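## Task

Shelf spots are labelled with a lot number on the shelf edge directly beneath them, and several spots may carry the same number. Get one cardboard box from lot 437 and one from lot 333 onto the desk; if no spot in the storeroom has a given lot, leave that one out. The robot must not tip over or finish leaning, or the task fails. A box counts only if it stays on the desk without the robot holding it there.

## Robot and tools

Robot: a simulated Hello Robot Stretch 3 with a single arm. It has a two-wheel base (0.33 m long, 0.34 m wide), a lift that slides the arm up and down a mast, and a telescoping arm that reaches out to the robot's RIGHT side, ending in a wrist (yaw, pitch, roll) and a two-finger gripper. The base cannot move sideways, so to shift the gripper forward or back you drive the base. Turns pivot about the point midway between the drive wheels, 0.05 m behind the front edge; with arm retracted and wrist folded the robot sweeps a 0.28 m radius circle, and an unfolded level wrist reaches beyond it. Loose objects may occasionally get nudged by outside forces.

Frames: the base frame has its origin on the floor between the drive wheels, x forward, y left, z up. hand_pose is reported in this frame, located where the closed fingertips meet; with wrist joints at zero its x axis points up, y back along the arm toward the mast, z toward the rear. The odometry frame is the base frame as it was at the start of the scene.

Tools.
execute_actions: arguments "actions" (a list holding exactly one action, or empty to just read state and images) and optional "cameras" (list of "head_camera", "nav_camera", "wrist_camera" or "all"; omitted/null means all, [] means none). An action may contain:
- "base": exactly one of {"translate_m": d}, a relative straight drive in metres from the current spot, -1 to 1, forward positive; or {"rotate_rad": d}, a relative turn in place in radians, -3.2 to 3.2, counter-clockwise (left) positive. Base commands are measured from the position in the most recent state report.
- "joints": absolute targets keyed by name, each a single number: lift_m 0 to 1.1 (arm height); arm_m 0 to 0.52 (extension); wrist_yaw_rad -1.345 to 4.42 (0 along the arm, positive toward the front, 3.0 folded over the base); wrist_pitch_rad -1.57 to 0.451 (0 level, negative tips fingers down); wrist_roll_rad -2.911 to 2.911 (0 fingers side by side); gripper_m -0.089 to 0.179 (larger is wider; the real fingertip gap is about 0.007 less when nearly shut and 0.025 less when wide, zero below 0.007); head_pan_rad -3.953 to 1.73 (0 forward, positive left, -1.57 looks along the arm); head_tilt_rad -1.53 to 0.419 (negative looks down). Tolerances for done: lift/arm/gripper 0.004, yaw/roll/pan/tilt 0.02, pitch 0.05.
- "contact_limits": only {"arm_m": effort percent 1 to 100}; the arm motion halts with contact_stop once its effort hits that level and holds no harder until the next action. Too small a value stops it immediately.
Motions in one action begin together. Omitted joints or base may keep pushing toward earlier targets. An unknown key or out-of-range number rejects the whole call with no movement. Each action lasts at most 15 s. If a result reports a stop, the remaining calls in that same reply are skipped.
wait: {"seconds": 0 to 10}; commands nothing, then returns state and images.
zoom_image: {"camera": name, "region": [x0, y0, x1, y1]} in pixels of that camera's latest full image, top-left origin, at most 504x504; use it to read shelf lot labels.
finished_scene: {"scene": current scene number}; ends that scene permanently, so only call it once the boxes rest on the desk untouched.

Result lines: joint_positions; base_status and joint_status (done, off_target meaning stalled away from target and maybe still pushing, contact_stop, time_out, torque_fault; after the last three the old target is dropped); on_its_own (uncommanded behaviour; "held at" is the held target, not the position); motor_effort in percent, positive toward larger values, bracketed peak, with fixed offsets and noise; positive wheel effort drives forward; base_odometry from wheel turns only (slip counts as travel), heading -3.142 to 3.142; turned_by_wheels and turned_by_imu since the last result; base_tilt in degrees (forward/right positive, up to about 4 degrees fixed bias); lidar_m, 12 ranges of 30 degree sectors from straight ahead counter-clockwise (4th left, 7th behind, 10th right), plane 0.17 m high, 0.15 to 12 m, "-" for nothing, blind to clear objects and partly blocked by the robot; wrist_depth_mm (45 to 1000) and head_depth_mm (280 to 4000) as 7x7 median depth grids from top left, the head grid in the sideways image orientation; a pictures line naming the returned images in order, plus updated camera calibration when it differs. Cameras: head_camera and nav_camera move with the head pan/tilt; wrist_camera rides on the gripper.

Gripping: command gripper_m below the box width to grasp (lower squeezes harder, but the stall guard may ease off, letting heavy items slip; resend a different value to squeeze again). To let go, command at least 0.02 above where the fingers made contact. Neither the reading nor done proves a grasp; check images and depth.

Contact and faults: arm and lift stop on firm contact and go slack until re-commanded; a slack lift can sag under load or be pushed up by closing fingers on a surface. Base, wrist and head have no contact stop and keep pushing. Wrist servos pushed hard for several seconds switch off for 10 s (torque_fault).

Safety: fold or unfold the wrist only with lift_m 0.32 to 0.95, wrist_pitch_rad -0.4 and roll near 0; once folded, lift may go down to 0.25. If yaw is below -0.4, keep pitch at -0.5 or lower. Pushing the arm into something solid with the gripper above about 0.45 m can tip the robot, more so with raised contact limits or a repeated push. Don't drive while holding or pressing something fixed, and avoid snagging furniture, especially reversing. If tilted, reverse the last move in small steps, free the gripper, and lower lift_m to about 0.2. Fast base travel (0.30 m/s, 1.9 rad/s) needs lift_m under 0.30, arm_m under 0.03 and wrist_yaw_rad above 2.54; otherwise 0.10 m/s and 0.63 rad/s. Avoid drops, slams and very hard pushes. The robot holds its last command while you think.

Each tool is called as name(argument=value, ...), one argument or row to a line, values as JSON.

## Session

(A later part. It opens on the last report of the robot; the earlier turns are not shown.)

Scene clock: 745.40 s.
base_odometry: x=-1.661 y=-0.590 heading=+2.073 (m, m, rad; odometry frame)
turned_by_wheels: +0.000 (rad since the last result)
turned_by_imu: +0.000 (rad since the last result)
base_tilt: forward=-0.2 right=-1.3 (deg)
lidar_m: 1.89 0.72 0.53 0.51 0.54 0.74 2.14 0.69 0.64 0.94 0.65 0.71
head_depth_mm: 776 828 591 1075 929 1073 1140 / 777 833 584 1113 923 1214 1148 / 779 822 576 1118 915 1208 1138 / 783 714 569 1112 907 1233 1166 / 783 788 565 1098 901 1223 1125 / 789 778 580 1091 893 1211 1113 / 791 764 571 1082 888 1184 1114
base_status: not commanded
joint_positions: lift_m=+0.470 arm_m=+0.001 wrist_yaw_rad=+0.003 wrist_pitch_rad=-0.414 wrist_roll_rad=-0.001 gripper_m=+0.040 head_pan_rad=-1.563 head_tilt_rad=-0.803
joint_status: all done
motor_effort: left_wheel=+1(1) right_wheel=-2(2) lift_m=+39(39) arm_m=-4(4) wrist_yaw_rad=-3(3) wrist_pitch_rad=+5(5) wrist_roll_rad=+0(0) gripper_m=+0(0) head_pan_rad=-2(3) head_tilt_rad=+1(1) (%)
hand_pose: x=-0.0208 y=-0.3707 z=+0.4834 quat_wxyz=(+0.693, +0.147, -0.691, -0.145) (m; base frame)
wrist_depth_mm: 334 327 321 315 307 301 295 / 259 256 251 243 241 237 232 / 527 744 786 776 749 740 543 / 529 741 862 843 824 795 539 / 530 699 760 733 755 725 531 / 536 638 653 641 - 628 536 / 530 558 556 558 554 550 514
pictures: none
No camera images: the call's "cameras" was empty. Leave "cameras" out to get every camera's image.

execute_actions(
  actions=[
    {"joints": {"wrist_pitch_rad": 0.0, "gripper_m": 0.17}},
  ],
  cameras=["head_camera", "wrist_camera"],
)

Scene clock: 750.63 s.
base_odometry: x=-1.661 y=-0.590 heading=+2.073 (m, m, rad; odometry frame)
turned_by_wheels: +0.000 (rad since the last result)
turned_by_imu: +0.000 (rad since the last result)
base_tilt: forward=-0.3 right=-1.1 (deg)
lidar_m: 1.89 0.72 0.53 0.51 0.54 0.74 2.14 0.69 0.64 0.94 0.65 0.71
head_depth_mm: 776 829 592 1074 932 1077 1136 / 777 830 584 1114 924 1221 1143 / 780 820 576 1116 915 1211 1136 / 782 715 569 1110 908 1229 1165 / 784 789 565 1105 902 1214 1129 / 785 775 578 1092 895 1213 1117 / 790 762 570 1079 888 1181 1112
base_status: not commanded
joint_positions: lift_m=+0.470 arm_m=+0.001 wrist_yaw_rad=+0.003 wrist_pitch_rad=-0.024 wrist_roll_rad=-0.001 gripper_m=+0.170 head_pan_rad=-1.563 head_tilt_rad=-0.803
joint_status: all done
motor_effort: left_wheel=+1(0) right_wheel=-2(1) lift_m=+39(39) arm_m=-3(4) wrist_yaw_rad=-2(4) wrist_pitch_rad=+9(8) wrist_roll_rad=+0(0) gripper_m=+1(84) head_pan_rad=-2(2) head_tilt_rad=+0(1) (%)
hand_pose: x=-0.0206 y=-0.4014 z=+0.5784 quat_wxyz=(+0.708, +0.010, -0.706, -0.008) (m; base frame)
wrist_depth_mm: 523 666 662 649 636 632 551 / 528 692 684 662 661 641 540 / 524 711 710 686 673 676 544 / 470 476 473 443 474 481 479 / 293 318 294 294 294 294 297 / 485 763 783 273 269 266 254 / 564 746 805 799 787 770 605
pictures: head_camera (sideways: a quarter turn clockwise sets it upright), wrist_camera
camera_calibration (this result's frames):
head_camera: T_world_to_cam=[[-0.0514386, 0.681233, -0.730258, 0.965596], [0.997513, -0.000229994, -0.0704783, 0.085258], [-0.0481801, -0.732067, -0.679527, 0.840136], [0, 0, 0, 1]] pos_world=[0.00510074, -0.0427398, 1.28204]
wrist_camera: T_world_to_cam=[[-0.998853, -0.0471648, -0.00822165, -0.0281567], [-0.00255062, 0.223908, -0.974607, 0.686036], [0.0478081, -0.973468, -0.223771, -0.0941723], [0, 0, 0, 1]] pos_world=[-0.0218724, -0.24661, 0.647311]
Images, in order (width x height): head_camera 896x504, wrist_camera 644x364.

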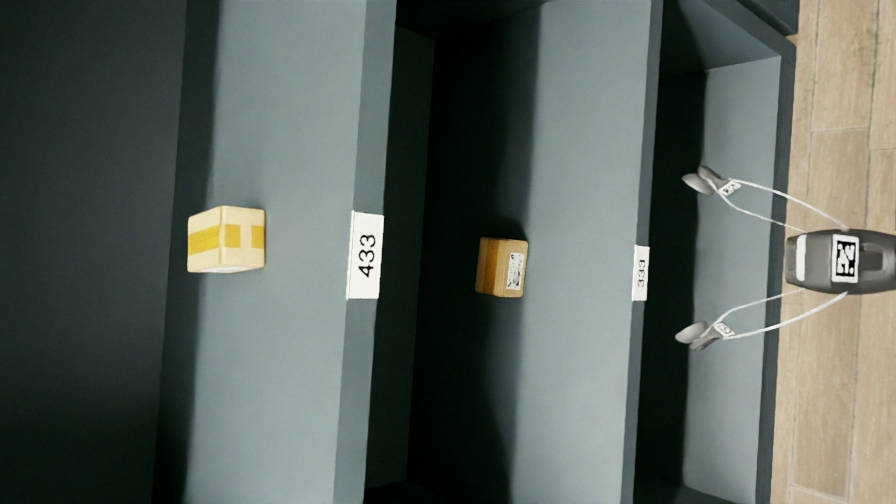

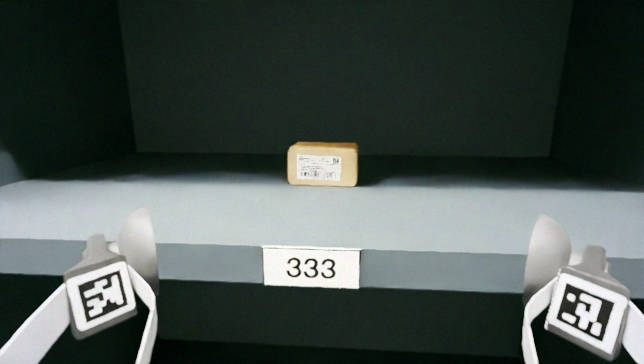

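execute_actions(
  actions=[
    {"base": {"translate_m": 0.022}, "joints": {"lift_m": 0.478, "arm_m": 0.2}, "contact_limits": {"arm_m": 18}},
  ],
  cameras=["wrist_camera"],
)

Scene clock: 775.83 s.
base_odometry: x=-1.671 y=-0.570 heading=+2.073 (m, m, rad; odometry frame)
turned_by_wheels: +0.000 (rad since the last result)
turned_by_imu: +0.000 (rad since the last result)
base_tilt: forward=-0.5 right=-1.1 (deg)
lidar_m: 1.89 0.72 0.53 0.51 0.54 0.74 2.13 0.70 0.65 0.94 0.64 1.36
head_depth_mm: 774 829 590 1104 931 1113 1139 / 774 830 584 1118 922 1219 1148 / 781 819 577 1116 915 859 1122 / 782 797 569 1110 929 - 1133 / 784 790 566 1107 899 1221 1128 / 788 775 580 1102 895 1216 1118 / 791 760 569 1047 891 1184 1116
base_status: done
joint_positions: lift_m=+0.478 arm_m=+0.200 wrist_yaw_rad=+0.002 wrist_pitch_rad=-0.023 wrist_roll_rad=-0.001 gripper_m=+0.170 head_pan_rad=-1.563 head_tilt_rad=-0.803
joint_status: all done
motor_effort: left_wheel=+0(5) right_wheel=-2(3) lift_m=+39(42) arm_m=+4(4) wrist_yaw_rad=-2(4) wrist_pitch_rad=+9(9) wrist_roll_rad=+0(0) gripper_m=+1(1) head_pan_rad=-2(2) head_tilt_rad=+1(1) (%)
contact_limits: arm_m 18 (drawing in: default 32, maximum 52; extending or still: default 44, maximum 72)
hand_pose: x=-0.0209 y=-0.6003 z=+0.5867 quat_wxyz=(+0.708, +0.009, -0.706, -0.008) (m; base frame)
wrist_depth_mm: 479 484 472 467 461 450 441 / 495 501 488 481 475 461 458 / 491 521 508 501 488 477 472 / 455 502 503 297 498 488 481 / 313 338 315 258 292 314 316 / 239 221 227 227 227 229 242 / 171 178 178 178 179 179 165
pictures: wrist_camera
camera_calibration (this result's frames):
wrist_camera: T_world_to_cam=[[-0.998908, -0.0460102, -0.00816362, -0.0371104], [-0.00228686, 0.222626, -0.974901, 0.738127], [0.0466728, -0.973818, -0.222488, -0.286928], [0, 0, 0, 1]] pos_world=[-0.0219901, -0.44545, 0.65546]
Images, in order (width x height): wrist_camera 644x364.

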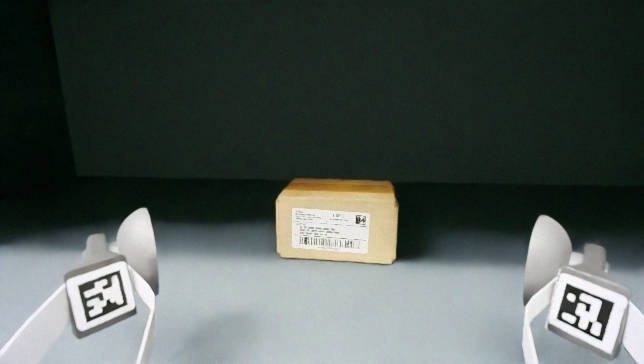

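execute_actions(
  actions=[
    {"joints": {"arm_m": 0.335}, "contact_limits": {"arm_m": 18}},
  ],
  cameras=["wrist_camera"],
)

Scene clock: 782.53 s.
base_odometry: x=-1.671 y=-0.570 heading=+2.073 (m, m, rad; odometry frame)
turned_by_wheels: +0.000 (rad since the last result)
turned_by_imu: +0.000 (rad since the last result)
base_tilt: forward=-0.3 right=-1.2 (deg)
lidar_m: 1.89 0.72 0.53 0.51 0.53 0.74 2.14 0.70 0.65 0.94 0.64 1.36
head_depth_mm: 773 831 592 1086 933 1120 1136 / 776 831 584 1112 921 1220 1150 / 780 817 576 1120 954 1233 1135 / 785 797 569 1120 904 1229 1130 / 785 792 563 1109 905 1221 1127 / 789 777 578 1091 895 1210 1120 / 791 758 570 1047 889 1178 1113
base_status: not commanded
joint_positions: lift_m=+0.478 arm_m=+0.335 wrist_yaw_rad=+0.002 wrist_pitch_rad=-0.023 wrist_roll_rad=-0.001 gripper_m=+0.170 head_pan_rad=-1.563 head_tilt_rad=-0.803
joint_status: all done
motor_effort: left_wheel=+1(0) right_wheel=-2(2) lift_m=+39(38) arm_m=+4(4) wrist_yaw_rad=-3(3) wrist_pitch_rad=+9(9) wrist_roll_rad=+0(0) gripper_m=+1(1) head_pan_rad=-2(2) head_tilt_rad=+1(1) (%)
contact_limits: arm_m 18 (drawing in: default 32, maximum 52; extending or still: default 44, maximum 72)
hand_pose: x=-0.0210 y=-0.7353 z=+0.5867 quat_wxyz=(+0.708, +0.009, -0.706, -0.008) (m; base frame)
wrist_depth_mm: 361 355 348 342 336 329 325 / 374 365 360 353 349 341 338 / 389 379 372 364 358 352 345 / 402 395 385 380 368 364 358 / 313 336 312 310 314 313 314 / 239 219 140 132 132 227 240 / 170 178 127 122 117 178 164
pictures: wrist_camera
camera_calibration (this result's frames):
wrist_camera: T_world_to_cam=[[-0.998909, -0.0459717, -0.00816087, -0.0433052], [-0.00227803, 0.222565, -0.974915, 0.768162], [0.0466349, -0.973833, -0.222427, -0.418442], [0, 0, 0, 1]] pos_world=[-0.0219941, -0.580449, 0.655466]
Images, in order (width x height): wrist_camera 644x364.

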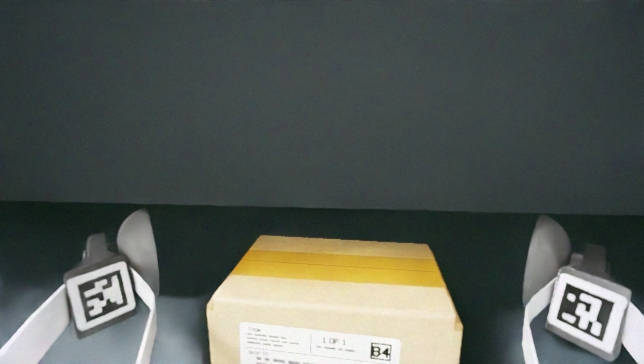

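execute_actions(
  actions=[
    {"joints": {"arm_m": 0.352}, "contact_limits": {"arm_m": 18}},
  ],
  cameras=[],
)

execute_actions(
  actions=[
    {"joints": {"gripper_m": 0.06}},
  ],
  cameras=["wrist_camera"],
)

Scene clock: 792.03 s.
base_odometry: x=-1.671 y=-0.570 heading=+2.073 (m, m, rad; odometry frame)
turned_by_wheels: +0.000 (rad since the last result)
turned_by_imu: +0.000 (rad since the last result)
base_tilt: forward=-0.2 right=-1.2 (deg)
lidar_m: 1.89 0.72 0.53 0.51 0.54 0.74 2.14 0.70 0.66 0.94 0.64 1.36
head_depth_mm: 774 827 591 1081 933 1114 1133 / 779 829 583 1117 922 1219 1148 / 779 819 576 1121 964 1236 1135 / 783 795 570 1109 908 1226 1136 / 784 788 565 1104 903 1223 1126 / 788 775 578 1090 895 1214 1124 / 791 763 570 1051 886 1181 1111
base_status: not commanded
joint_positions: lift_m=+0.478 arm_m=+0.352 wrist_yaw_rad=+0.002 wrist_pitch_rad=-0.023 wrist_roll_rad=-0.001 gripper_m=+0.170 head_pan_rad=-1.563 head_tilt_rad=-0.803
joint_status: all done
motor_effort: left_wheel=+1(1) right_wheel=-2(2) lift_m=+39(39) arm_m=+4(5) wrist_yaw_rad=-3(2) wrist_pitch_rad=+9(9) wrist_roll_rad=+0(0) gripper_m=+1(0) head_pan_rad=-2(3) head_tilt_rad=+2(2) (%)
contact_limits: arm_m 18 (drawing in: default 32, maximum 52; extending or still: default 44, maximum 72)
hand_pose: x=-0.0210 y=-0.7523 z=+0.5867 quat_wxyz=(+0.708, +0.009, -0.706, -0.008) (m; base frame)
wrist_depth_mm: 343 340 330 325 321 314 308 / 355 350 343 339 331 325 319 / 371 363 357 348 344 338 330 / 381 380 370 361 353 346 342 / 311 336 311 312 311 313 315 / 239 219 148 132 132 226 242 / 171 177 108 105 103 178 164
pictures: none
No camera images: the call's "cameras" was empty. Leave "cameras" out to get every camera's image.

Scene clock: 793.63 s.
base_odometry: x=-1.671 y=-0.570 heading=+2.073 (m, m, rad; odometry frame)
turned_by_wheels: +0.000 (rad since the last result)
turned_by_imu: +0.000 (rad since the last result)
base_tilt: forward=-0.3 right=-1.0 (deg)
lidar_m: 1.89 0.72 0.53 0.51 0.53 0.74 2.13 0.70 0.66 0.94 0.64 1.36
head_depth_mm: 774 831 590 1079 935 1112 1135 / 777 830 585 1118 924 1218 1150 / 778 821 575 1120 969 1240 1139 / 781 799 570 1119 884 1230 1130 / 784 788 565 1099 902 1219 1125 / 787 778 580 1096 896 1212 1123 / 790 759 571 1049 887 1179 1115
base_status: not commanded
joint_positions: lift_m=+0.478 arm_m=+0.352 wrist_yaw_rad=+0.000 wrist_pitch_rad=-0.013 wrist_roll_rad=-0.001 gripper_m=+0.061 head_pan_rad=-1.563 head_tilt_rad=-0.803
joint_status: all done
motor_effort: left_wheel=+1(2) right_wheel=-3(5) lift_m=+37(39) arm_m=+4(5) wrist_yaw_rad=+0(2) wrist_pitch_rad=+5(9) wrist_roll_rad=+0(0) gripper_m=-15(87) head_pan_rad=-3(2) head_tilt_rad=+1(1) (%)
hand_pose: x=-0.0213 y=-0.7526 z=+0.5891 quat_wxyz=(+0.708, +0.005, -0.706, -0.005) (m; base frame)
wrist_depth_mm: 344 338 334 327 323 315 312 / 357 350 343 337 331 327 319 / 369 362 355 349 341 338 330 / 381 376 368 362 352 348 339 / 320 323 350 325 322 351 326 / 231 246 136 136 136 248 235 / 181 181 111 107 106 174 183
pictures: wrist_camera
camera_calibration (this result's frames):
wrist_camera: T_world_to_cam=[[-0.998972, -0.0446231, -0.00799035, -0.0435295], [-0.00173027, 0.213663, -0.976906, 0.768819], [0.0452998, -0.975888, -0.213521, -0.441548], [0, 0, 0, 1]] pos_world=[-0.0221524, -0.597112, 0.656436]
Images, in order (width x height): wrist_camera 644x364.

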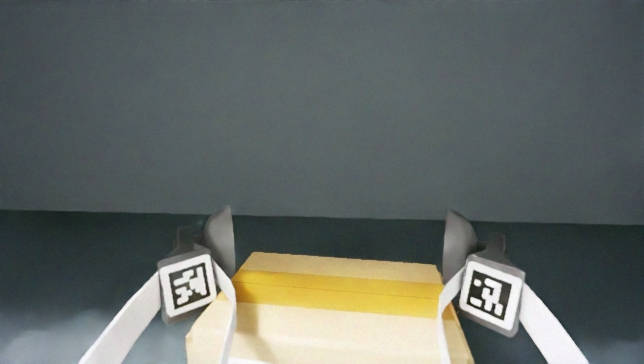

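execute_actions(
  actions=[
    {"joints": {"lift_m": 0.52}},
  ],
  cameras=["wrist_camera"],
)

Scene clock: 798.33 s.
base_odometry: x=-1.671 y=-0.570 heading=+2.073 (m, m, rad; odometry frame)
turned_by_wheels: +0.000 (rad since the last result)
turned_by_imu: +0.000 (rad since the last result)
base_tilt: forward=-0.4 right=-1.2 (deg)
lidar_m: 1.89 0.72 0.53 0.51 0.54 0.74 2.14 0.70 0.65 0.94 0.64 1.36
head_depth_mm: 774 826 591 1087 929 1112 1137 / 775 829 584 1115 926 1221 1146 / 781 819 576 1121 959 1213 1135 / 779 796 570 1126 861 1235 1130 / 785 789 565 1102 905 1220 1130 / 787 775 579 1093 891 1214 1121 / 790 762 572 1052 891 1180 1114
base_status: not commanded
joint_positions: lift_m=+0.520 arm_m=+0.352 wrist_yaw_rad=+0.001 wrist_pitch_rad=-0.023 wrist_roll_rad=-0.001 gripper_m=+0.061 head_pan_rad=-1.563 head_tilt_rad=-0.803
joint_status: all done
motor_effort: left_wheel=+1(1) right_wheel=-2(3) lift_m=+40(41) arm_m=+4(4) wrist_yaw_rad=+0(1) wrist_pitch_rad=+9(9) wrist_roll_rad=+0(0) gripper_m=-15(15) head_pan_rad=-3(2) head_tilt_rad=+2(1) (%)
hand_pose: x=-0.0213 y=-0.7523 z=+0.6286 quat_wxyz=(+0.708, +0.009, -0.706, -0.008) (m; base frame)
wrist_depth_mm: 342 336 330 327 320 314 312 / 354 348 342 337 332 325 319 / 366 361 355 348 344 336 331 / 383 375 371 362 356 348 341 / 390 387 379 372 364 360 355 / 304 314 136 136 138 323 306 / 239 240 111 107 108 230 240
pictures: wrist_camera
camera_calibration (this result's frames):
wrist_camera: T_world_to_cam=[[-0.998972, -0.0445469, -0.00841882, -0.0428748], [-0.00172677, 0.222953, -0.974828, 0.813009], [0.0453026, -0.973811, -0.222801, -0.425456], [0, 0, 0, 1]] pos_world=[-0.0221526, -0.597486, 0.697391]
Images, in order (width x height): wrist_camera 644x364.

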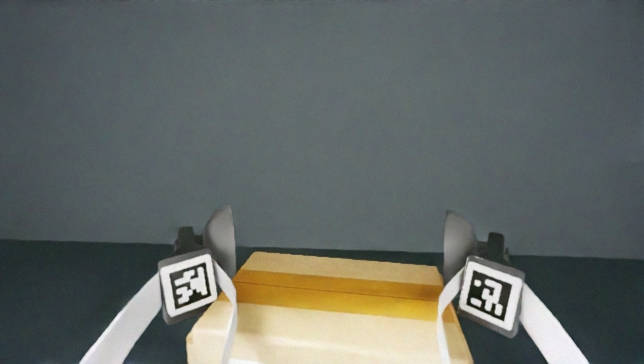

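execute_actions(
  actions=[
    {"joints": {"arm_m": 0.0}},
  ],
  cameras=["head_camera", "wrist_camera"],
)

Scene clock: 810.77 s.
base_odometry: x=-1.671 y=-0.570 heading=+2.073 (m, m, rad; odometry frame)
turned_by_wheels: +0.000 (rad since the last result)
turned_by_imu: +0.000 (rad since the last result)
base_tilt: forward=-0.3 right=-1.1 (deg)
lidar_m: 1.89 0.72 0.53 0.51 0.54 0.74 2.14 0.70 0.66 0.94 0.64 1.36
head_depth_mm: 777 831 592 1081 931 1115 1132 / 776 833 584 1119 921 1219 1146 / 779 819 578 1118 919 1206 1139 / 782 798 569 1115 911 694 - / 784 790 566 1101 903 1195 1124 / 789 776 579 1095 896 1216 1122 / 790 764 570 1050 888 1181 1114
base_status: not commanded
joint_positions: lift_m=+0.520 arm_m=+0.001 wrist_yaw_rad=+0.001 wrist_pitch_rad=-0.024 wrist_roll_rad=-0.001 gripper_m=+0.061 head_pan_rad=-1.563 head_tilt_rad=-0.803
joint_status: all done
motor_effort: left_wheel=+1(1) right_wheel=-3(3) lift_m=+40(40) arm_m=-4(4) wrist_yaw_rad=-2(2) wrist_pitch_rad=+9(9) wrist_roll_rad=+0(0) gripper_m=-15(15) head_pan_rad=-3(2) head_tilt_rad=+1(1) (%)
hand_pose: x=-0.0213 y=-0.4014 z=+0.6284 quat_wxyz=(+0.708, +0.009, -0.706, -0.008) (m; base frame)
wrist_depth_mm: 495 670 665 649 629 627 577 / 502 683 688 672 663 644 576 / 501 711 702 689 677 673 578 / 501 630 684 684 681 686 549 / 422 424 460 428 422 459 427 / 308 318 136 137 138 324 308 / 475 706 111 107 108 275 268
pictures: head_camera (sideways: a quarter turn clockwise sets it upright), wrist_camera
camera_calibration (this result's frames):
head_camera: T_world_to_cam=[[-0.0514383, 0.68119, -0.730297, 0.965648], [0.997513, -0.000233988, -0.0704778, 0.0852574], [-0.0481797, -0.732107, -0.679484, 0.840081], [0, 0, 0, 1]] pos_world=[0.00510076, -0.042741, 1.28204]
wrist_camera: T_world_to_cam=[[-0.998972, -0.0445398, -0.00845434, -0.027219], [-0.00172702, 0.223738, -0.974648, 0.734772], [0.0453021, -0.973631, -0.223585, -0.0832073], [0, 0, 0, 1]] pos_world=[-0.0221526, -0.246622, 0.69731]
Images, in order (width x height): head_camera 896x504, wrist_camera 644x364.

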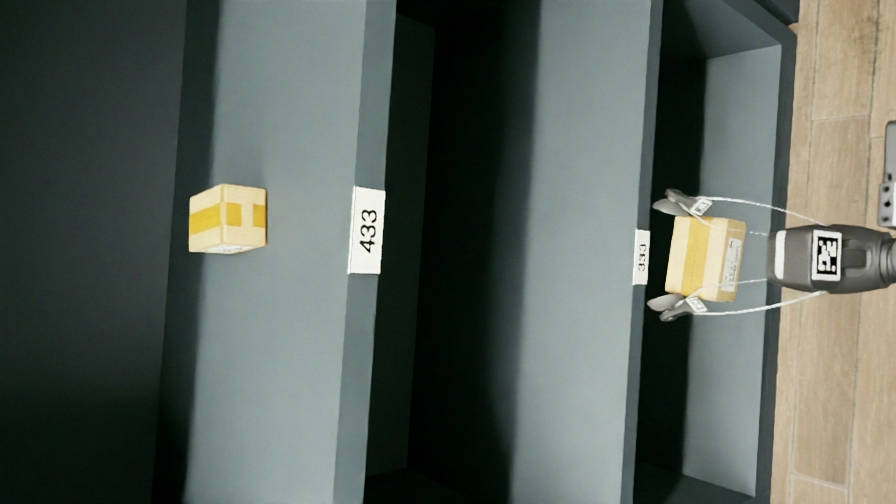

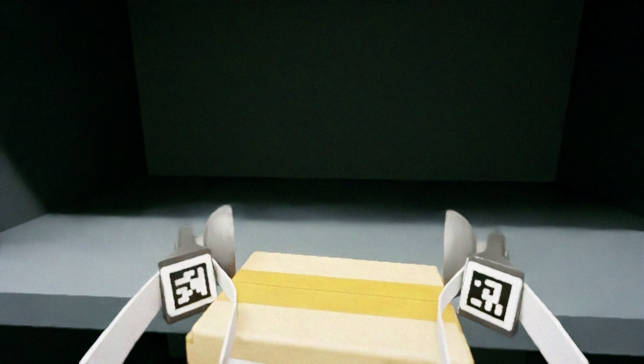

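execute_actions(
  actions=[],
)

Scene clock: 838.13 s.
base_odometry: x=-1.671 y=-0.570 heading=+2.073 (m, m, rad; odometry frame)
turned_by_wheels: +0.000 (rad since the last result)
turned_by_imu: +0.000 (rad since the last result)
base_tilt: forward=-0.3 right=-1.1 (deg)
lidar_m: 1.89 0.72 0.53 0.51 0.54 0.74 2.13 0.70 0.65 0.94 0.64 1.36
head_depth_mm: 775 829 591 1088 933 1112 1140 / 776 832 584 1113 923 1217 1149 / 778 818 577 1118 920 1211 1142 / 783 796 570 1113 908 694 - / 784 793 565 1103 902 1195 1127 / 787 778 578 1090 894 1215 1122 / 791 765 570 1047 886 1176 1117
base_status: not commanded
joint_positions: lift_m=+0.520 arm_m=+0.001 wrist_yaw_rad=+0.001 wrist_pitch_rad=-0.024 wrist_roll_rad=-0.001 gripper_m=+0.061 head_pan_rad=-1.563 head_tilt_rad=-0.803
joint_status: all done
motor_effort: left_wheel=+1(1) right_wheel=-3(3) lift_m=+40(40) arm_m=-4(4) wrist_yaw_rad=-2(2) wrist_pitch_rad=+9(9) wrist_roll_rad=+0(0) gripper_m=-15(15) head_pan_rad=-3(2) head_tilt_rad=+1(1) (%)
hand_pose: x=-0.0213 y=-0.4014 z=+0.6284 quat_wxyz=(+0.708, +0.009, -0.706, -0.008) (m; base frame)
wrist_depth_mm: 500 661 663 646 647 627 577 / 499 688 680 676 655 650 579 / 499 702 698 705 684 670 577 / 505 625 676 681 687 683 552 / 424 418 457 426 424 461 422 / 310 316 135 137 138 325 309 / 478 717 111 107 108 277 268
pictures: head_camera (sideways: a quarter turn clockwise sets it upright), nav_camera (sideways: a quarter turn counterclockwise sets it upright), wrist_camera
camera_calibration (this result's frames):
head_camera: T_world_to_cam=[[-0.0514383, 0.68119, -0.730297, 0.965648], [0.997513, -0.000233988, -0.0704778, 0.0852574], [-0.0481797, -0.732107, -0.679484, 0.840081], [0, 0, 0, 1]] pos_world=[0.00510076, -0.042741, 1.28204]
nav_camera: T_world_to_cam=[[0.0223449, -0.700839, 0.712969, -0.884438], [-0.99963, -0.0267286, 0.00505521, 0.049697], [0.0155138, -0.712818, -0.701177, 0.865565], [0, 0, 0, 1]] pos_world=[0.0560131, -0.00153011, 1.23724]
wrist_camera: T_world_to_cam=[[-0.998972, -0.0445397, -0.00845429, -0.0272191], [-0.00172705, 0.223738, -0.974648, 0.734772], [0.045302, -0.973631, -0.223585, -0.0832072], [0, 0, 0, 1]] pos_world=[-0.0221526, -0.246622, 0.69731]
Images, in order (width x height): head_camera 896x504, nav_camera 672x504, wrist_camera 644x364.

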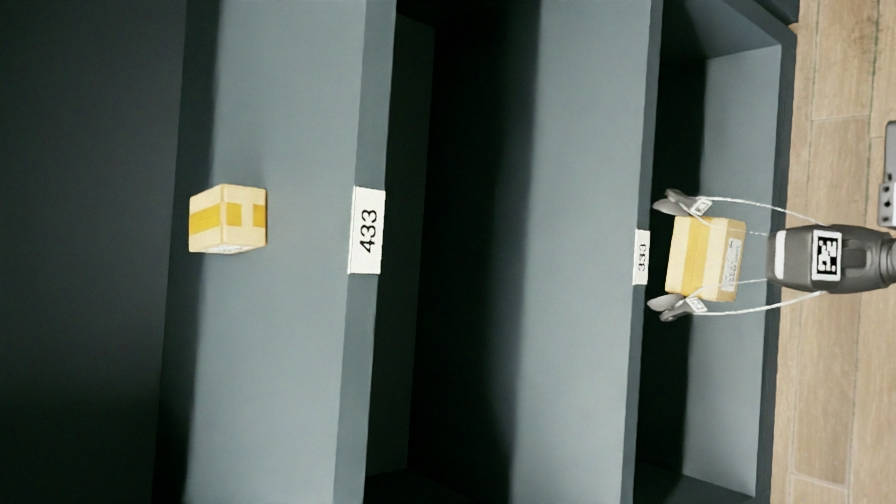

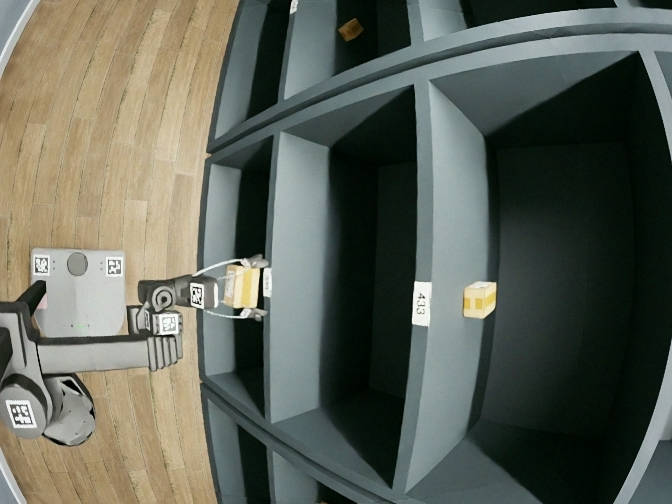

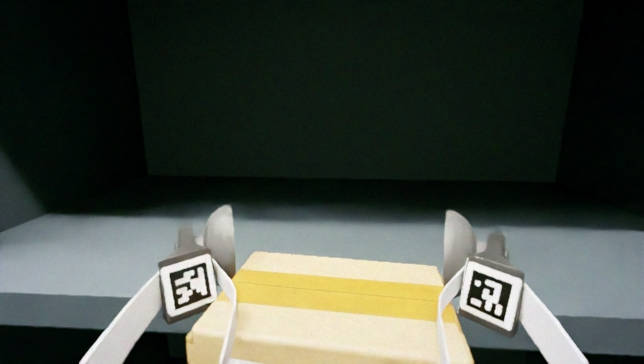

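execute_actions(
  actions=[
    {"base": {"translate_m": 1.0}, "joints": {"head_pan_rad": 0.0, "head_tilt_rad": -0.5}},
  ],
  cameras=["nav_camera"],
)

Scene clock: 866.13 s.
base_odometry: x=-2.153 y=+0.306 heading=+2.074 (m, m, rad; odometry frame)
turned_by_wheels: +0.000 (rad since the last result)
turned_by_imu: +0.000 (rad since the last result)
base_tilt: forward=-0.3 right=-1.3 (deg)
lidar_m: 1.40 0.70 0.51 0.50 0.52 0.72 2.08 0.71 0.70 0.96 0.62 1.45
head_depth_mm: 1155 1246 1359 1481 1639 1646 1333 / 1148 1242 1354 1479 1639 1626 1327 / 1150 1246 1356 1487 1641 1624 1311 / 1155 1243 1357 1479 1648 1601 1299 / 1148 1243 1357 1483 1659 1594 1302 / 1156 1247 1359 1492 1649 1589 1300 / 1156 1250 1335 1455 1565 1485 1289
base_status: done
joint_positions: lift_m=+0.520 arm_m=+0.001 wrist_yaw_rad=+0.001 wrist_pitch_rad=-0.024 wrist_roll_rad=-0.001 gripper_m=+0.061 head_pan_rad=-0.007 head_tilt_rad=-0.507
joint_status: all done
motor_effort: left_wheel=+1(5) right_wheel=-2(1) lift_m=+40(39) arm_m=-4(4) wrist_yaw_rad=-2(1) wrist_pitch_rad=+9(9) wrist_roll_rad=+0(0) gripper_m=-15(15) head_pan_rad=+2(35) head_tilt_rad=+4(30) (%)
hand_pose: x=-0.0213 y=-0.4014 z=+0.6284 quat_wxyz=(+0.708, +0.009, -0.706, -0.008) (m; base frame)
wrist_depth_mm: 432 596 678 668 656 643 628 / 430 606 703 682 664 657 651 / 432 600 721 713 694 688 654 / 435 577 688 686 603 690 610 / 397 421 461 423 426 460 429 / 315 317 136 136 138 329 309 / 431 656 111 107 108 795 283
pictures: nav_camera (sideways: a quarter turn counterclockwise sets it upright)
camera_calibration (this result's frames):
nav_camera: T_world_to_cam=[[0.462579, 0.0137245, 0.886472, -1.11332], [0.00968563, -0.999899, 0.0104265, 0.0365443], [0.886525, 0.00376297, -0.462665, 0.549961], [0, 0, 0, 1]] pos_world=[0.0270878, 0.0497509, 1.24099]
Images, in order (width x height): nav_camera 672x504.

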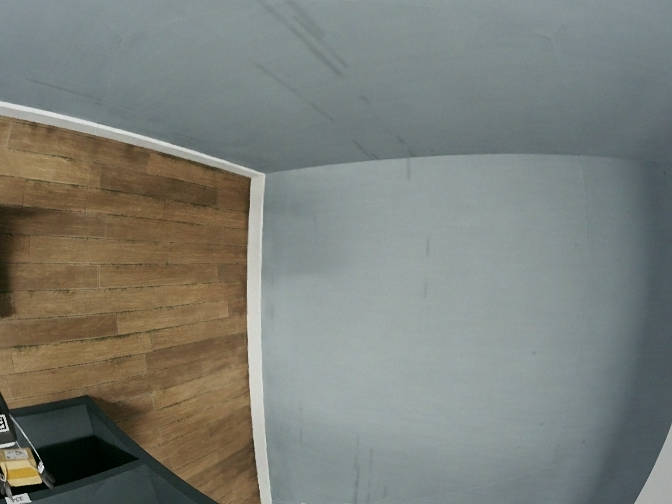

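execute_actions(
  actions=[
    {"base": {"translate_m": 0.95}},
  ],
  cameras=["nav_camera"],
)

Scene clock: 888.90 s.
base_odometry: x=-2.611 y=+1.138 heading=+2.074 (m, m, rad; odometry frame)
turned_by_wheels: +0.000 (rad since the last result)
turned_by_imu: +0.000 (rad since the last result)
base_tilt: forward=-0.3 right=-1.2 (deg)
lidar_m: 0.46 0.48 0.50 0.48 0.51 0.70 2.02 0.77 0.81 1.69 0.65 0.47
head_depth_mm: 351 379 413 452 501 562 637 / 351 379 413 453 502 563 638 / 351 379 413 454 502 562 640 / 351 379 413 453 501 562 639 / 351 380 414 454 504 565 642 / 352 380 414 454 503 563 638 / 352 380 413 454 503 565 640
base_status: done
joint_positions: lift_m=+0.520 arm_m=+0.001 wrist_yaw_rad=+0.001 wrist_pitch_rad=-0.024 wrist_roll_rad=-0.001 gripper_m=+0.061 head_pan_rad=-0.007 head_tilt_rad=-0.507
joint_status: not commanded
motor_effort: left_wheel=+0(5) right_wheel=-3(2) lift_m=+40(40) arm_m=-4(4) wrist_yaw_rad=-1(0) wrist_pitch_rad=+9(9) wrist_roll_rad=+0(0) gripper_m=-15(15) head_pan_rad=+3(3) head_tilt_rad=+3(4) (%)
hand_pose: x=-0.0213 y=-0.4014 z=+0.6284 quat_wxyz=(+0.708, +0.009, -0.706, -0.008) (m; base frame)
wrist_depth_mm: 571 788 - - - - - / 564 789 - - - - - / 567 801 - - - - - / 569 803 - - - - - / 576 807 - - - - - / 576 737 136 137 137 - 738 / 566 870 111 107 107 - 702
pictures: nav_camera (sideways: a quarter turn counterclockwise sets it upright)
camera_calibration (this result's frames):
nav_camera: T_world_to_cam=[[0.462511, 0.0137485, 0.886507, -1.11336], [0.00973553, -0.999898, 0.0104278, 0.0365424], [0.88656, 0.00380766, -0.462598, 0.549873], [0, 0, 0, 1]] pos_world=[0.0270899, 0.0497519, 1.24099]
Images, in order (width x height): nav_camera 672x504.

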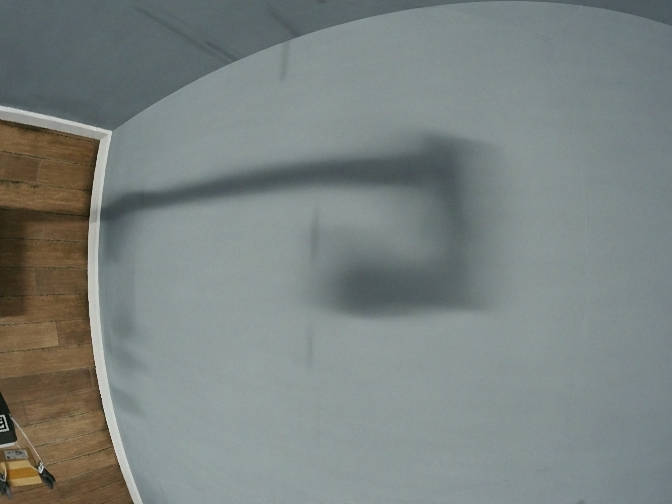

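execute_actions(
  actions=[
    {"base": {"rotate_rad": -1.571}},
  ],
  cameras=["nav_camera"],
)

Scene clock: 896.97 s.
base_odometry: x=-2.611 y=+1.138 heading=+0.503 (m, m, rad; odometry frame)
turned_by_wheels: -1.571 (rad since the last result)
turned_by_imu: -1.549 (rad since the last result)
base_tilt: forward=-0.4 right=-1.4 (deg)
lidar_m: 1.63 0.64 0.48 0.46 0.48 0.50 0.49 0.51 0.71 2.10 0.77 0.82
head_depth_mm: 2710 2912 3096 3074 2162 1638 1300 / 2730 2924 3193 2965 2125 1636 1333 / 2707 2947 3152 2991 2111 1630 1319 / 2725 2919 3186 3007 2082 1602 1314 / 2711 2903 3131 2865 2063 1587 1299 / 1727 1843 1955 2041 1891 1582 1290 / 1238 1270 1305 1345 1402 1435 1280
base_status: done
joint_positions: lift_m=+0.520 arm_m=+0.001 wrist_yaw_rad=+0.001 wrist_pitch_rad=-0.024 wrist_roll_rad=-0.001 gripper_m=+0.061 head_pan_rad=-0.007 head_tilt_rad=-0.507
joint_status: not commanded
motor_effort: left_wheel=+1(5) right_wheel=-2(5) lift_m=+40(40) arm_m=-4(4) wrist_yaw_rad=+0(1) wrist_pitch_rad=+9(9) wrist_roll_rad=+0(0) gripper_m=-15(15) head_pan_rad=+3(3) head_tilt_rad=+4(3) (%)
hand_pose: x=-0.0213 y=-0.4014 z=+0.6284 quat_wxyz=(+0.708, +0.009, -0.706, -0.008) (m; base frame)
wrist_depth_mm: - - - - - - 667 / - - - - - - 664 / - - - - - - 662 / 713 - - - - - 662 / - - - - - 955 657 / - - 136 137 138 836 650 / 915 951 111 107 107 951 622
pictures: nav_camera (sideways: a quarter turn counterclockwise sets it upright)
camera_calibration (this result's frames):
nav_camera: T_world_to_cam=[[0.462511, 0.0137545, 0.886507, -1.11336], [0.00974846, -0.999898, 0.0104278, 0.0365423], [0.88656, 0.00381912, -0.462598, 0.549873], [0, 0, 0, 1]] pos_world=[0.0270892, 0.0497522, 1.24099]
Images, in order (width x height): nav_camera 672x504.

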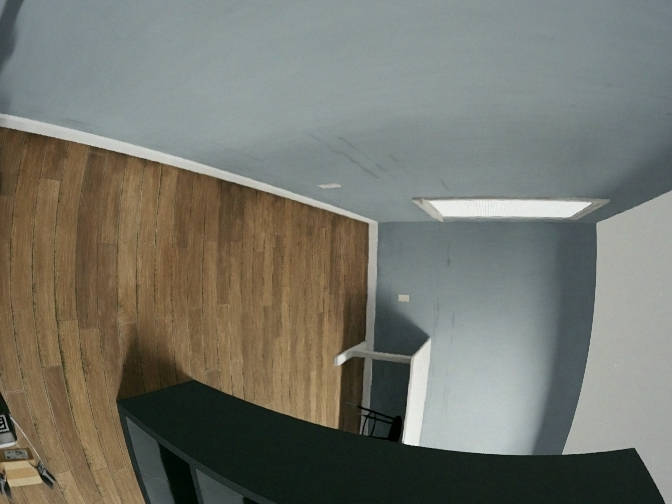

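execute_actions(
  actions=[
    {"base": {"translate_m": 1.0}},
  ],
  cameras=["nav_camera"],
)

Scene clock: 919.93 s.
base_odometry: x=-1.735 y=+1.620 heading=+0.503 (m, m, rad; odometry frame)
turned_by_wheels: +0.000 (rad since the last result)
turned_by_imu: +0.000 (rad since the last result)
base_tilt: forward=-0.3 right=-1.2 (deg)
lidar_m: 1.54 0.60 0.45 0.43 0.45 0.63 1.47 1.54 0.60 0.59 2.31 2.02
head_depth_mm: 1887 2019 2168 2421 2096 1649 1338 / 1886 2034 2196 2429 2129 1644 1328 / 1891 2036 2208 2426 2099 1622 1319 / 1883 2030 2212 2411 2092 1614 1306 / 1892 2041 2229 2438 2079 1580 1299 / 1677 1688 1789 1918 1889 1577 1293 / 1147 1185 1219 1223 1321 1359 1259
base_status: done
joint_positions: lift_m=+0.520 arm_m=+0.001 wrist_yaw_rad=+0.001 wrist_pitch_rad=-0.024 wrist_roll_rad=-0.001 gripper_m=+0.061 head_pan_rad=-0.007 head_tilt_rad=-0.507
joint_status: not commanded
motor_effort: left_wheel=+1(6) right_wheel=-2(2) lift_m=+40(40) arm_m=-4(5) wrist_yaw_rad=-1(1) wrist_pitch_rad=+9(9) wrist_roll_rad=+0(0) gripper_m=-15(15) head_pan_rad=+2(3) head_tilt_rad=+4(3) (%)
hand_pose: x=-0.0213 y=-0.4014 z=+0.6284 quat_wxyz=(+0.708, +0.009, -0.706, -0.008) (m; base frame)
wrist_depth_mm: - - - - 311 304 298 / - - - - 320 313 307 / - - - - 331 320 316 / - - - - 340 333 328 / - - - - 356 347 339 / - - 136 137 138 356 352 / - - 111 107 108 374 362
pictures: nav_camera (sideways: a quarter turn counterclockwise sets it upright)
camera_calibration (this result's frames):
nav_camera: T_world_to_cam=[[0.46248, 0.013758, 0.886523, -1.11338], [0.00975532, -0.999898, 0.0104284, 0.0365415], [0.886576, 0.00382542, -0.462567, 0.549833], [0, 0, 0, 1]] pos_world=[0.027091, 0.0497523, 1.24099]
Images, in order (width x height): nav_camera 672x504.

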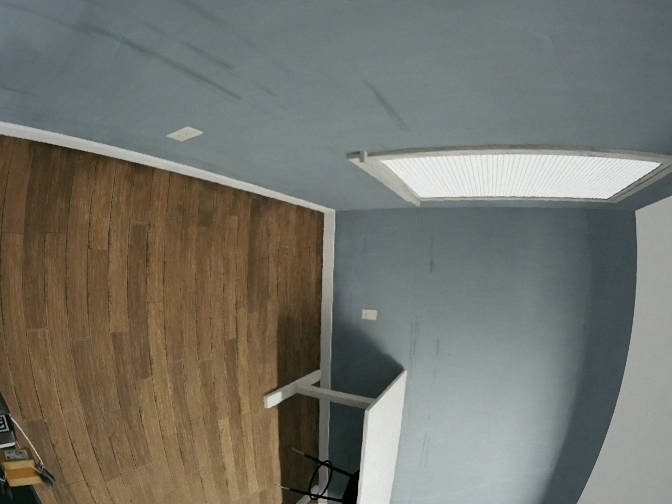

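execute_actions(
  actions=[
    {"base": {"translate_m": 1.0}, "joints": {"lift_m": 0.80, "head_pan_rad": -1.1, "head_tilt_rad": -0.6}},
  ],
  cameras=["head_camera", "nav_camera"],
)

Scene clock: 975.00 s.
base_odometry: x=-0.858 y=+2.102 heading=+0.503 (m, m, rad; odometry frame)
turned_by_wheels: +0.000 (rad since the last result)
turned_by_imu: +0.000 (rad since the last result)
base_tilt: forward=-0.2 right=-1.3 (deg)
lidar_m: 1.28 0.56 0.42 0.41 0.43 0.60 1.79 1.18 1.46 3.83 1.21 1.32
head_depth_mm: 3449 3686 3878 2624 1940 466 423 / 3363 3885 3276 2585 1917 1521 1226 / 2598 2958 1800 2412 1882 1501 1246 / 2158 2402 1757 1925 1883 1487 1241 / 1860 2030 1713 1186 1883 1473 1237 / 1612 1735 1686 1292 1567 1462 1229 / 1431 1527 1553 1675 1787 1456 1216
base_status: done
joint_positions: lift_m=+0.800 arm_m=+0.001 wrist_yaw_rad=+0.001 wrist_pitch_rad=-0.024 wrist_roll_rad=-0.001 gripper_m=+0.061 head_pan_rad=-1.093 head_tilt_rad=-0.593
joint_status: all done
motor_effort: left_wheel=+1(5) right_wheel=-3(2) lift_m=+40(42) arm_m=-4(4) wrist_yaw_rad=-1(0) wrist_pitch_rad=+9(9) wrist_roll_rad=+0(0) gripper_m=-15(15) head_pan_rad=-3(36) head_tilt_rad=-5(14) (%)
hand_pose: x=-0.0213 y=-0.4014 z=+0.9083 quat_wxyz=(+0.708, +0.009, -0.706, -0.009) (m; base frame)
wrist_depth_mm: - - - - - - - / - - - - - - - / - - - - - - - / - - - - - - - / 694 - - - - - - / - - 136 137 138 - - / - - 111 107 107 - -
pictures: head_camera (sideways: a quarter turn clockwise sets it upright), nav_camera (sideways: a quarter turn counterclockwise sets it upright)
camera_calibration (this result's frames):
head_camera: T_world_to_cam=[[-0.277483, 0.435126, -0.856544, 1.1316], [0.896005, 0.438914, -0.067298, 0.0817556], [0.346666, -0.786142, -0.511667, 0.619356], [0, 0, 0, 1]] pos_world=[0.0260381, -0.0413721, 1.29168]
nav_camera: T_world_to_cam=[[0.261921, -0.468659, 0.843656, -1.05625], [-0.879662, -0.475514, 0.00894629, 0.0438975], [0.396978, -0.744476, -0.536809, 0.649419], [0, 0, 0, 1]] pos_world=[0.0574647, 0.00932773, 1.23934]
Images, in order (width x height): head_camera 896x504, nav_camera 672x504.

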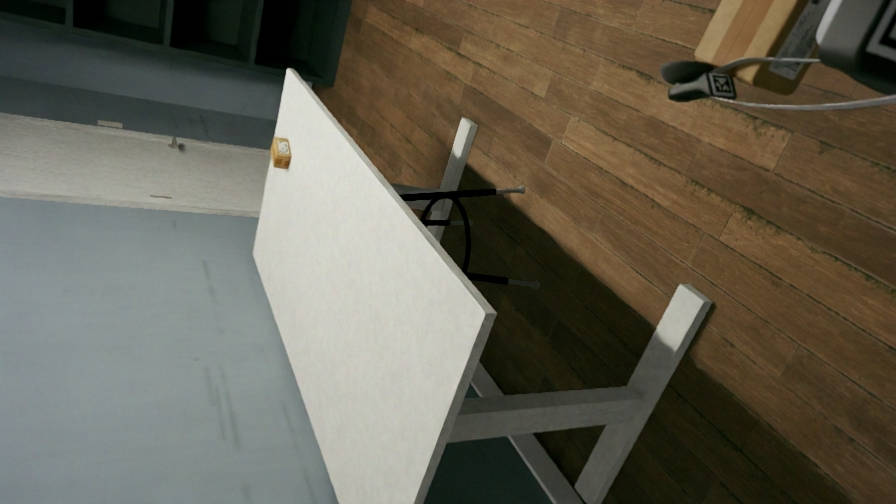

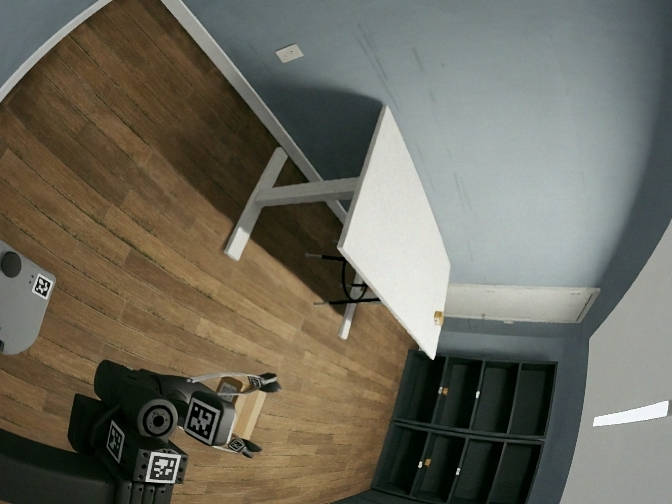

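execute_actions(
  actions=[
    {"base": {"rotate_rad": -0.3}},
  ],
  cameras=[],
)

Scene clock: 1014.40 s.
base_odometry: x=-0.858 y=+2.102 heading=+0.203 (m, m, rad; odometry frame)
turned_by_wheels: -0.300 (rad since the last result)
turned_by_imu: -0.295 (rad since the last result)
base_tilt: forward=-0.3 right=-1.2 (deg)
lidar_m: 1.28 0.84 0.48 0.41 0.41 0.47 0.81 1.25 1.17 1.99 2.07 1.22
head_depth_mm: 3424 3729 3909 2638 1930 466 423 / 3400 3717 3723 2613 1917 1510 1232 / 3543 3846 3861 2563 1884 1506 1251 / 3571 - 3871 2496 1878 1483 1241 / 3474 3800 2027 2446 1855 1477 1233 / 2643 2776 1695 2150 1853 1480 1229 / 2141 2257 1663 1150 1825 1426 1224
base_status: done
joint_positions: lift_m=+0.800 arm_m=+0.001 wrist_yaw_rad=+0.001 wrist_pitch_rad=-0.024 wrist_roll_rad=-0.001 gripper_m=+0.061 head_pan_rad=-1.093 head_tilt_rad=-0.593
joint_status: not commanded
motor_effort: left_wheel=+1(6) right_wheel=-3(5) lift_m=+39(39) arm_m=-4(4) wrist_yaw_rad=-1(1) wrist_pitch_rad=+9(9) wrist_roll_rad=+0(0) gripper_m=-15(15) head_pan_rad=-2(3) head_tilt_rad=-4(4) (%)
hand_pose: x=-0.0213 y=-0.4014 z=+0.9083 quat_wxyz=(+0.708, +0.009, -0.706, -0.009) (m; base frame)
wrist_depth_mm: - - - - - - 906 / - - - - - - 939 / - - - - - - 916 / - - - - - - 924 / - - - - - - 937 / - - 136 137 138 - 956 / - - 111 107 108 - 921
pictures: none
No camera images: the call's "cameras" was empty. Leave "cameras" out to get every camera's image.

execute_actions(
  actions=[
    {"base": {"translate_m": 0.75}},
  ],
  cameras=[],
)

Scene clock: 1026.10 s.
base_odometry: x=-0.124 y=+2.253 heading=+0.203 (m, m, rad; odometry frame)
turned_by_wheels: +0.000 (rad since the last result)
turned_by_imu: +0.000 (rad since the last result)
base_tilt: forward=-0.3 right=-1.1 (deg)
lidar_m: 0.56 0.56 0.65 0.61 0.61 0.70 1.20 1.78 1.98 3.39 0.68 0.66
head_depth_mm: 3241 3582 3554 1322 866 466 423 / 3372 3557 1814 1166 855 1070 1233 / 3348 3694 1788 1151 850 1421 1247 / 2121 2464 1752 1140 841 1085 1183 / 1530 1661 1615 1129 837 1408 1179 / 1162 1246 1331 1106 853 1446 1213 / 939 989 1048 1046 853 1273 1199
base_status: done
joint_positions: lift_m=+0.800 arm_m=+0.001 wrist_yaw_rad=+0.001 wrist_pitch_rad=-0.024 wrist_roll_rad=-0.001 gripper_m=+0.061 head_pan_rad=-1.093 head_tilt_rad=-0.593
joint_status: not commanded
motor_effort: left_wheel=+1(5) right_wheel=-2(2) lift_m=+40(40) arm_m=-4(4) wrist_yaw_rad=-1(1) wrist_pitch_rad=+9(9) wrist_roll_rad=+0(0) gripper_m=-15(15) head_pan_rad=-3(3) head_tilt_rad=-4(5) (%)
hand_pose: x=-0.0213 y=-0.4014 z=+0.9083 quat_wxyz=(+0.708, +0.009, -0.706, -0.009) (m; base frame)
wrist_depth_mm: - - - - - - - / - - - - - - - / - - - - - - - / - - - - - - - / 665 663 716 - - - - / 484 497 136 136 137 - - / 380 377 111 107 108 - -
pictures: none
No camera images: the call's "cameras" was empty. Leave "cameras" out to get every camera's image.

execute_actions(
  actions=[
    {"base": {"rotate_rad": 0.3}, "joints": {"head_pan_rad": -1.57, "head_tilt_rad": -0.7}},
  ],
  cameras=["head_camera"],
)

Scene clock: 1030.80 s.
base_odometry: x=-0.124 y=+2.253 heading=+0.503 (m, m, rad; odometry frame)
turned_by_wheels: +0.300 (rad since the last result)
turned_by_imu: +0.295 (rad since the last result)
base_tilt: forward=-0.3 right=-1.2 (deg)
lidar_m: 0.56 0.59 0.62 0.61 0.63 0.88 1.77 1.80 2.51 0.68 0.70 0.58
head_depth_mm: 3304 3720 3134 2244 1744 1421 1271 / 3312 3562 3083 1973 850 1417 - / 3354 3611 1382 980 791 1363 - / 3389 3564 1356 970 757 475 - / 3325 3037 1336 961 822 1250 1175 / 2032 1942 1320 952 821 1339 1172 / 1434 1469 1305 937 813 1368 1163
base_status: done
joint_positions: lift_m=+0.800 arm_m=+0.001 wrist_yaw_rad=+0.001 wrist_pitch_rad=-0.024 wrist_roll_rad=-0.001 gripper_m=+0.061 head_pan_rad=-1.563 head_tilt_rad=-0.691
joint_status: all done
motor_effort: left_wheel=-1(5) right_wheel=+1(5) lift_m=+40(40) arm_m=-4(4) wrist_yaw_rad=-1(1) wrist_pitch_rad=+9(9) wrist_roll_rad=+0(0) gripper_m=-15(15) head_pan_rad=-3(28) head_tilt_rad=-5(15) (%)
hand_pose: x=-0.0213 y=-0.4014 z=+0.9083 quat_wxyz=(+0.708, +0.009, -0.706, -0.009) (m; base frame)
wrist_depth_mm: 679 940 - - - - - / 663 951 - - - - - / 670 940 - - - - - / 688 898 - - - - - / 640 660 728 666 674 - - / 483 494 136 137 138 - - / 396 398 111 107 108 365 -
pictures: head_camera (sideways: a quarter turn clockwise sets it upright)
camera_calibration (this result's frames):
head_camera: T_world_to_cam=[[-0.0510317, 0.595415, -0.801796, 1.05884], [0.997576, -0.0076443, -0.0691691, 0.0835633], [-0.0473135, -0.803382, -0.593581, 0.728333], [0, 0, 0, 1]] pos_world=[0.00513362, -0.0446813, 1.28708]
Images, in order (width x height): head_camera 896x504.

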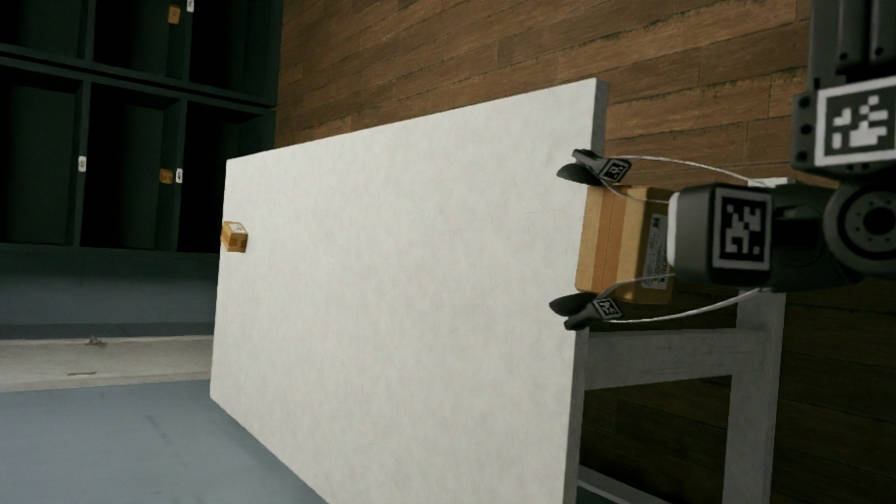

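execute_actions(
  actions=[
    {"joints": {"arm_m": 0.32, "lift_m": 0.70}},
  ],
  cameras=["wrist_camera"],
)

Scene clock: 1058.17 s.
base_odometry: x=-0.124 y=+2.253 heading=+0.503 (m, m, rad; odometry frame)
turned_by_wheels: +0.000 (rad since the last result)
turned_by_imu: +0.000 (rad since the last result)
base_tilt: forward=-0.3 right=-1.2 (deg)
lidar_m: 0.56 0.59 0.62 0.61 0.63 0.89 1.77 1.80 2.51 0.68 0.70 0.58
head_depth_mm: 3310 3769 3167 2256 1740 1418 1231 / 3278 3594 3095 2016 853 - - / 3342 3644 1377 1023 - 1407 1194 / 3362 3647 1356 1014 1546 1397 1178 / 3318 3056 1338 958 827 1280 1172 / 2012 1938 1305 952 819 1338 1169 / 1426 1474 1298 935 812 1365 1164
base_status: not commanded
joint_positions: lift_m=+0.700 arm_m=+0.320 wrist_yaw_rad=+0.001 wrist_pitch_rad=-0.025 wrist_roll_rad=-0.001 gripper_m=+0.061 head_pan_rad=-1.563 head_tilt_rad=-0.692
joint_status: all done
motor_effort: left_wheel=-2(1) right_wheel=+2(1) lift_m=+32(33) arm_m=+4(5) wrist_yaw_rad=-1(1) wrist_pitch_rad=+9(9) wrist_roll_rad=+0(0) gripper_m=-15(15) head_pan_rad=-2(3) head_tilt_rad=-5(5) (%)
hand_pose: x=-0.0213 y=-0.7203 z=+0.8084 quat_wxyz=(+0.708, +0.009, -0.706, -0.009) (m; base frame)
wrist_depth_mm: 660 921 - - - - - / 664 937 - - - - - / 676 935 - - - - - / 619 648 639 645 651 - - / 401 400 433 403 401 439 - / 291 300 136 136 138 310 310 / 230 230 111 107 108 220 230
pictures: wrist_camera
camera_calibration (this result's frames):
wrist_camera: T_world_to_cam=[[-0.998972, -0.044531, -0.00849324, -0.0398605], [-0.00172929, 0.224645, -0.974439, 0.982072], [0.0453007, -0.973423, -0.224491, -0.352503], [0, 0, 0, 1]] pos_world=[-0.0221526, -0.565527, 0.877497]
Images, in order (width x height): wrist_camera 644x364.

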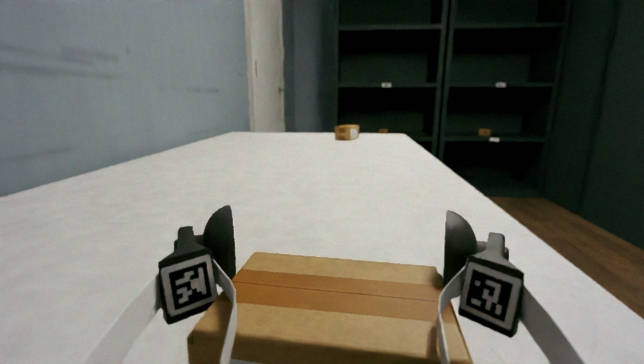

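execute_actions(
  actions=[
    {"joints": {"lift_m": 0.664}},
  ],
  cameras=[],
)

Scene clock: 1066.97 s.
base_odometry: x=-0.124 y=+2.253 heading=+0.503 (m, m, rad; odometry frame)
turned_by_wheels: +0.000 (rad since the last result)
turned_by_imu: +0.000 (rad since the last result)
base_tilt: forward=-0.3 right=-1.2 (deg)
lidar_m: 0.56 0.59 0.62 0.61 0.63 0.88 1.77 1.80 2.51 0.68 0.70 0.58
head_depth_mm: 3304 3725 3173 2233 1740 1417 1199 / 3334 3541 3125 1992 837 1456 - / 3366 3584 1374 988 - 1397 1191 / 3396 3594 1358 986 - 1401 1184 / 3336 3046 1338 964 829 1276 1176 / 2022 1931 1319 950 821 1341 1172 / 1421 1473 1299 942 813 1366 1162
base_status: not commanded
joint_positions: lift_m=+0.664 arm_m=+0.320 wrist_yaw_rad=+0.001 wrist_pitch_rad=-0.013 wrist_roll_rad=-0.001 gripper_m=+0.061 head_pan_rad=-1.563 head_tilt_rad=-0.692
joint_status: all done
motor_effort: left_wheel=-2(2) right_wheel=+1(2) lift_m=+29(34) arm_m=+5(5) wrist_yaw_rad=-1(0) wrist_pitch_rad=+5(9) wrist_roll_rad=+0(0) gripper_m=-15(15) head_pan_rad=-3(2) head_tilt_rad=-6(5) (%)
hand_pose: x=-0.0213 y=-0.7206 z=+0.7755 quat_wxyz=(+0.708, +0.005, -0.706, -0.005) (m; base frame)
wrist_depth_mm: 669 916 - - - - - / 658 915 - - - - - / 659 878 - - - - - / 528 527 530 529 526 - - / 321 324 349 322 324 351 - / 232 246 136 136 136 247 233 / 182 181 110 106 106 174 182
pictures: none
No camera images: the call's "cameras" was empty. Leave "cameras" out to get every camera's image.

execute_actions(
  actions=[
    {"joints": {"gripper_m": 0.16}},
  ],
  cameras=[],
)

Scene clock: 1072.30 s.
base_odometry: x=-0.124 y=+2.253 heading=+0.503 (m, m, rad; odometry frame)
turned_by_wheels: +0.000 (rad since the last result)
turned_by_imu: +0.000 (rad since the last result)
base_tilt: forward=-0.2 right=-1.0 (deg)
lidar_m: 0.56 0.59 0.63 0.60 0.63 0.88 1.77 1.80 2.51 0.68 0.70 0.58
head_depth_mm: 3291 3718 3186 2253 1736 1426 1201 / 3268 3577 3112 1980 836 1458 - / 3345 3617 1378 985 - 1402 1185 / 3407 3651 1352 977 - 1394 1181 / 3315 3059 1331 966 825 1285 1168 / 2012 1924 1310 949 820 1336 1172 / 1422 1484 1296 940 815 1368 1161
base_status: not commanded
joint_positions: lift_m=+0.664 arm_m=+0.320 wrist_yaw_rad=+0.001 wrist_pitch_rad=-0.015 wrist_roll_rad=-0.001 gripper_m=+0.160 head_pan_rad=-1.563 head_tilt_rad=-0.692
joint_status: all done
motor_effort: left_wheel=-2(2) right_wheel=+1(1) lift_m=+31(30) arm_m=+4(4) wrist_yaw_rad=-2(0) wrist_pitch_rad=+6(6) wrist_roll_rad=+0(0) gripper_m=+1(83) head_pan_rad=-3(3) head_tilt_rad=-5(6) (%)
hand_pose: x=-0.0213 y=-0.7206 z=+0.7750 quat_wxyz=(+0.708, +0.006, -0.706, -0.005) (m; base frame)
wrist_depth_mm: 661 926 - - - - - / 668 918 - - - - - / 667 874 - - - - - / 520 518 521 521 522 - - / 320 346 321 320 321 349 - / 236 - 151 135 135 231 243 / 177 176 111 107 105 180 166
pictures: none
No camera images: the call's "cameras" was empty. Leave "cameras" out to get every camera's image.


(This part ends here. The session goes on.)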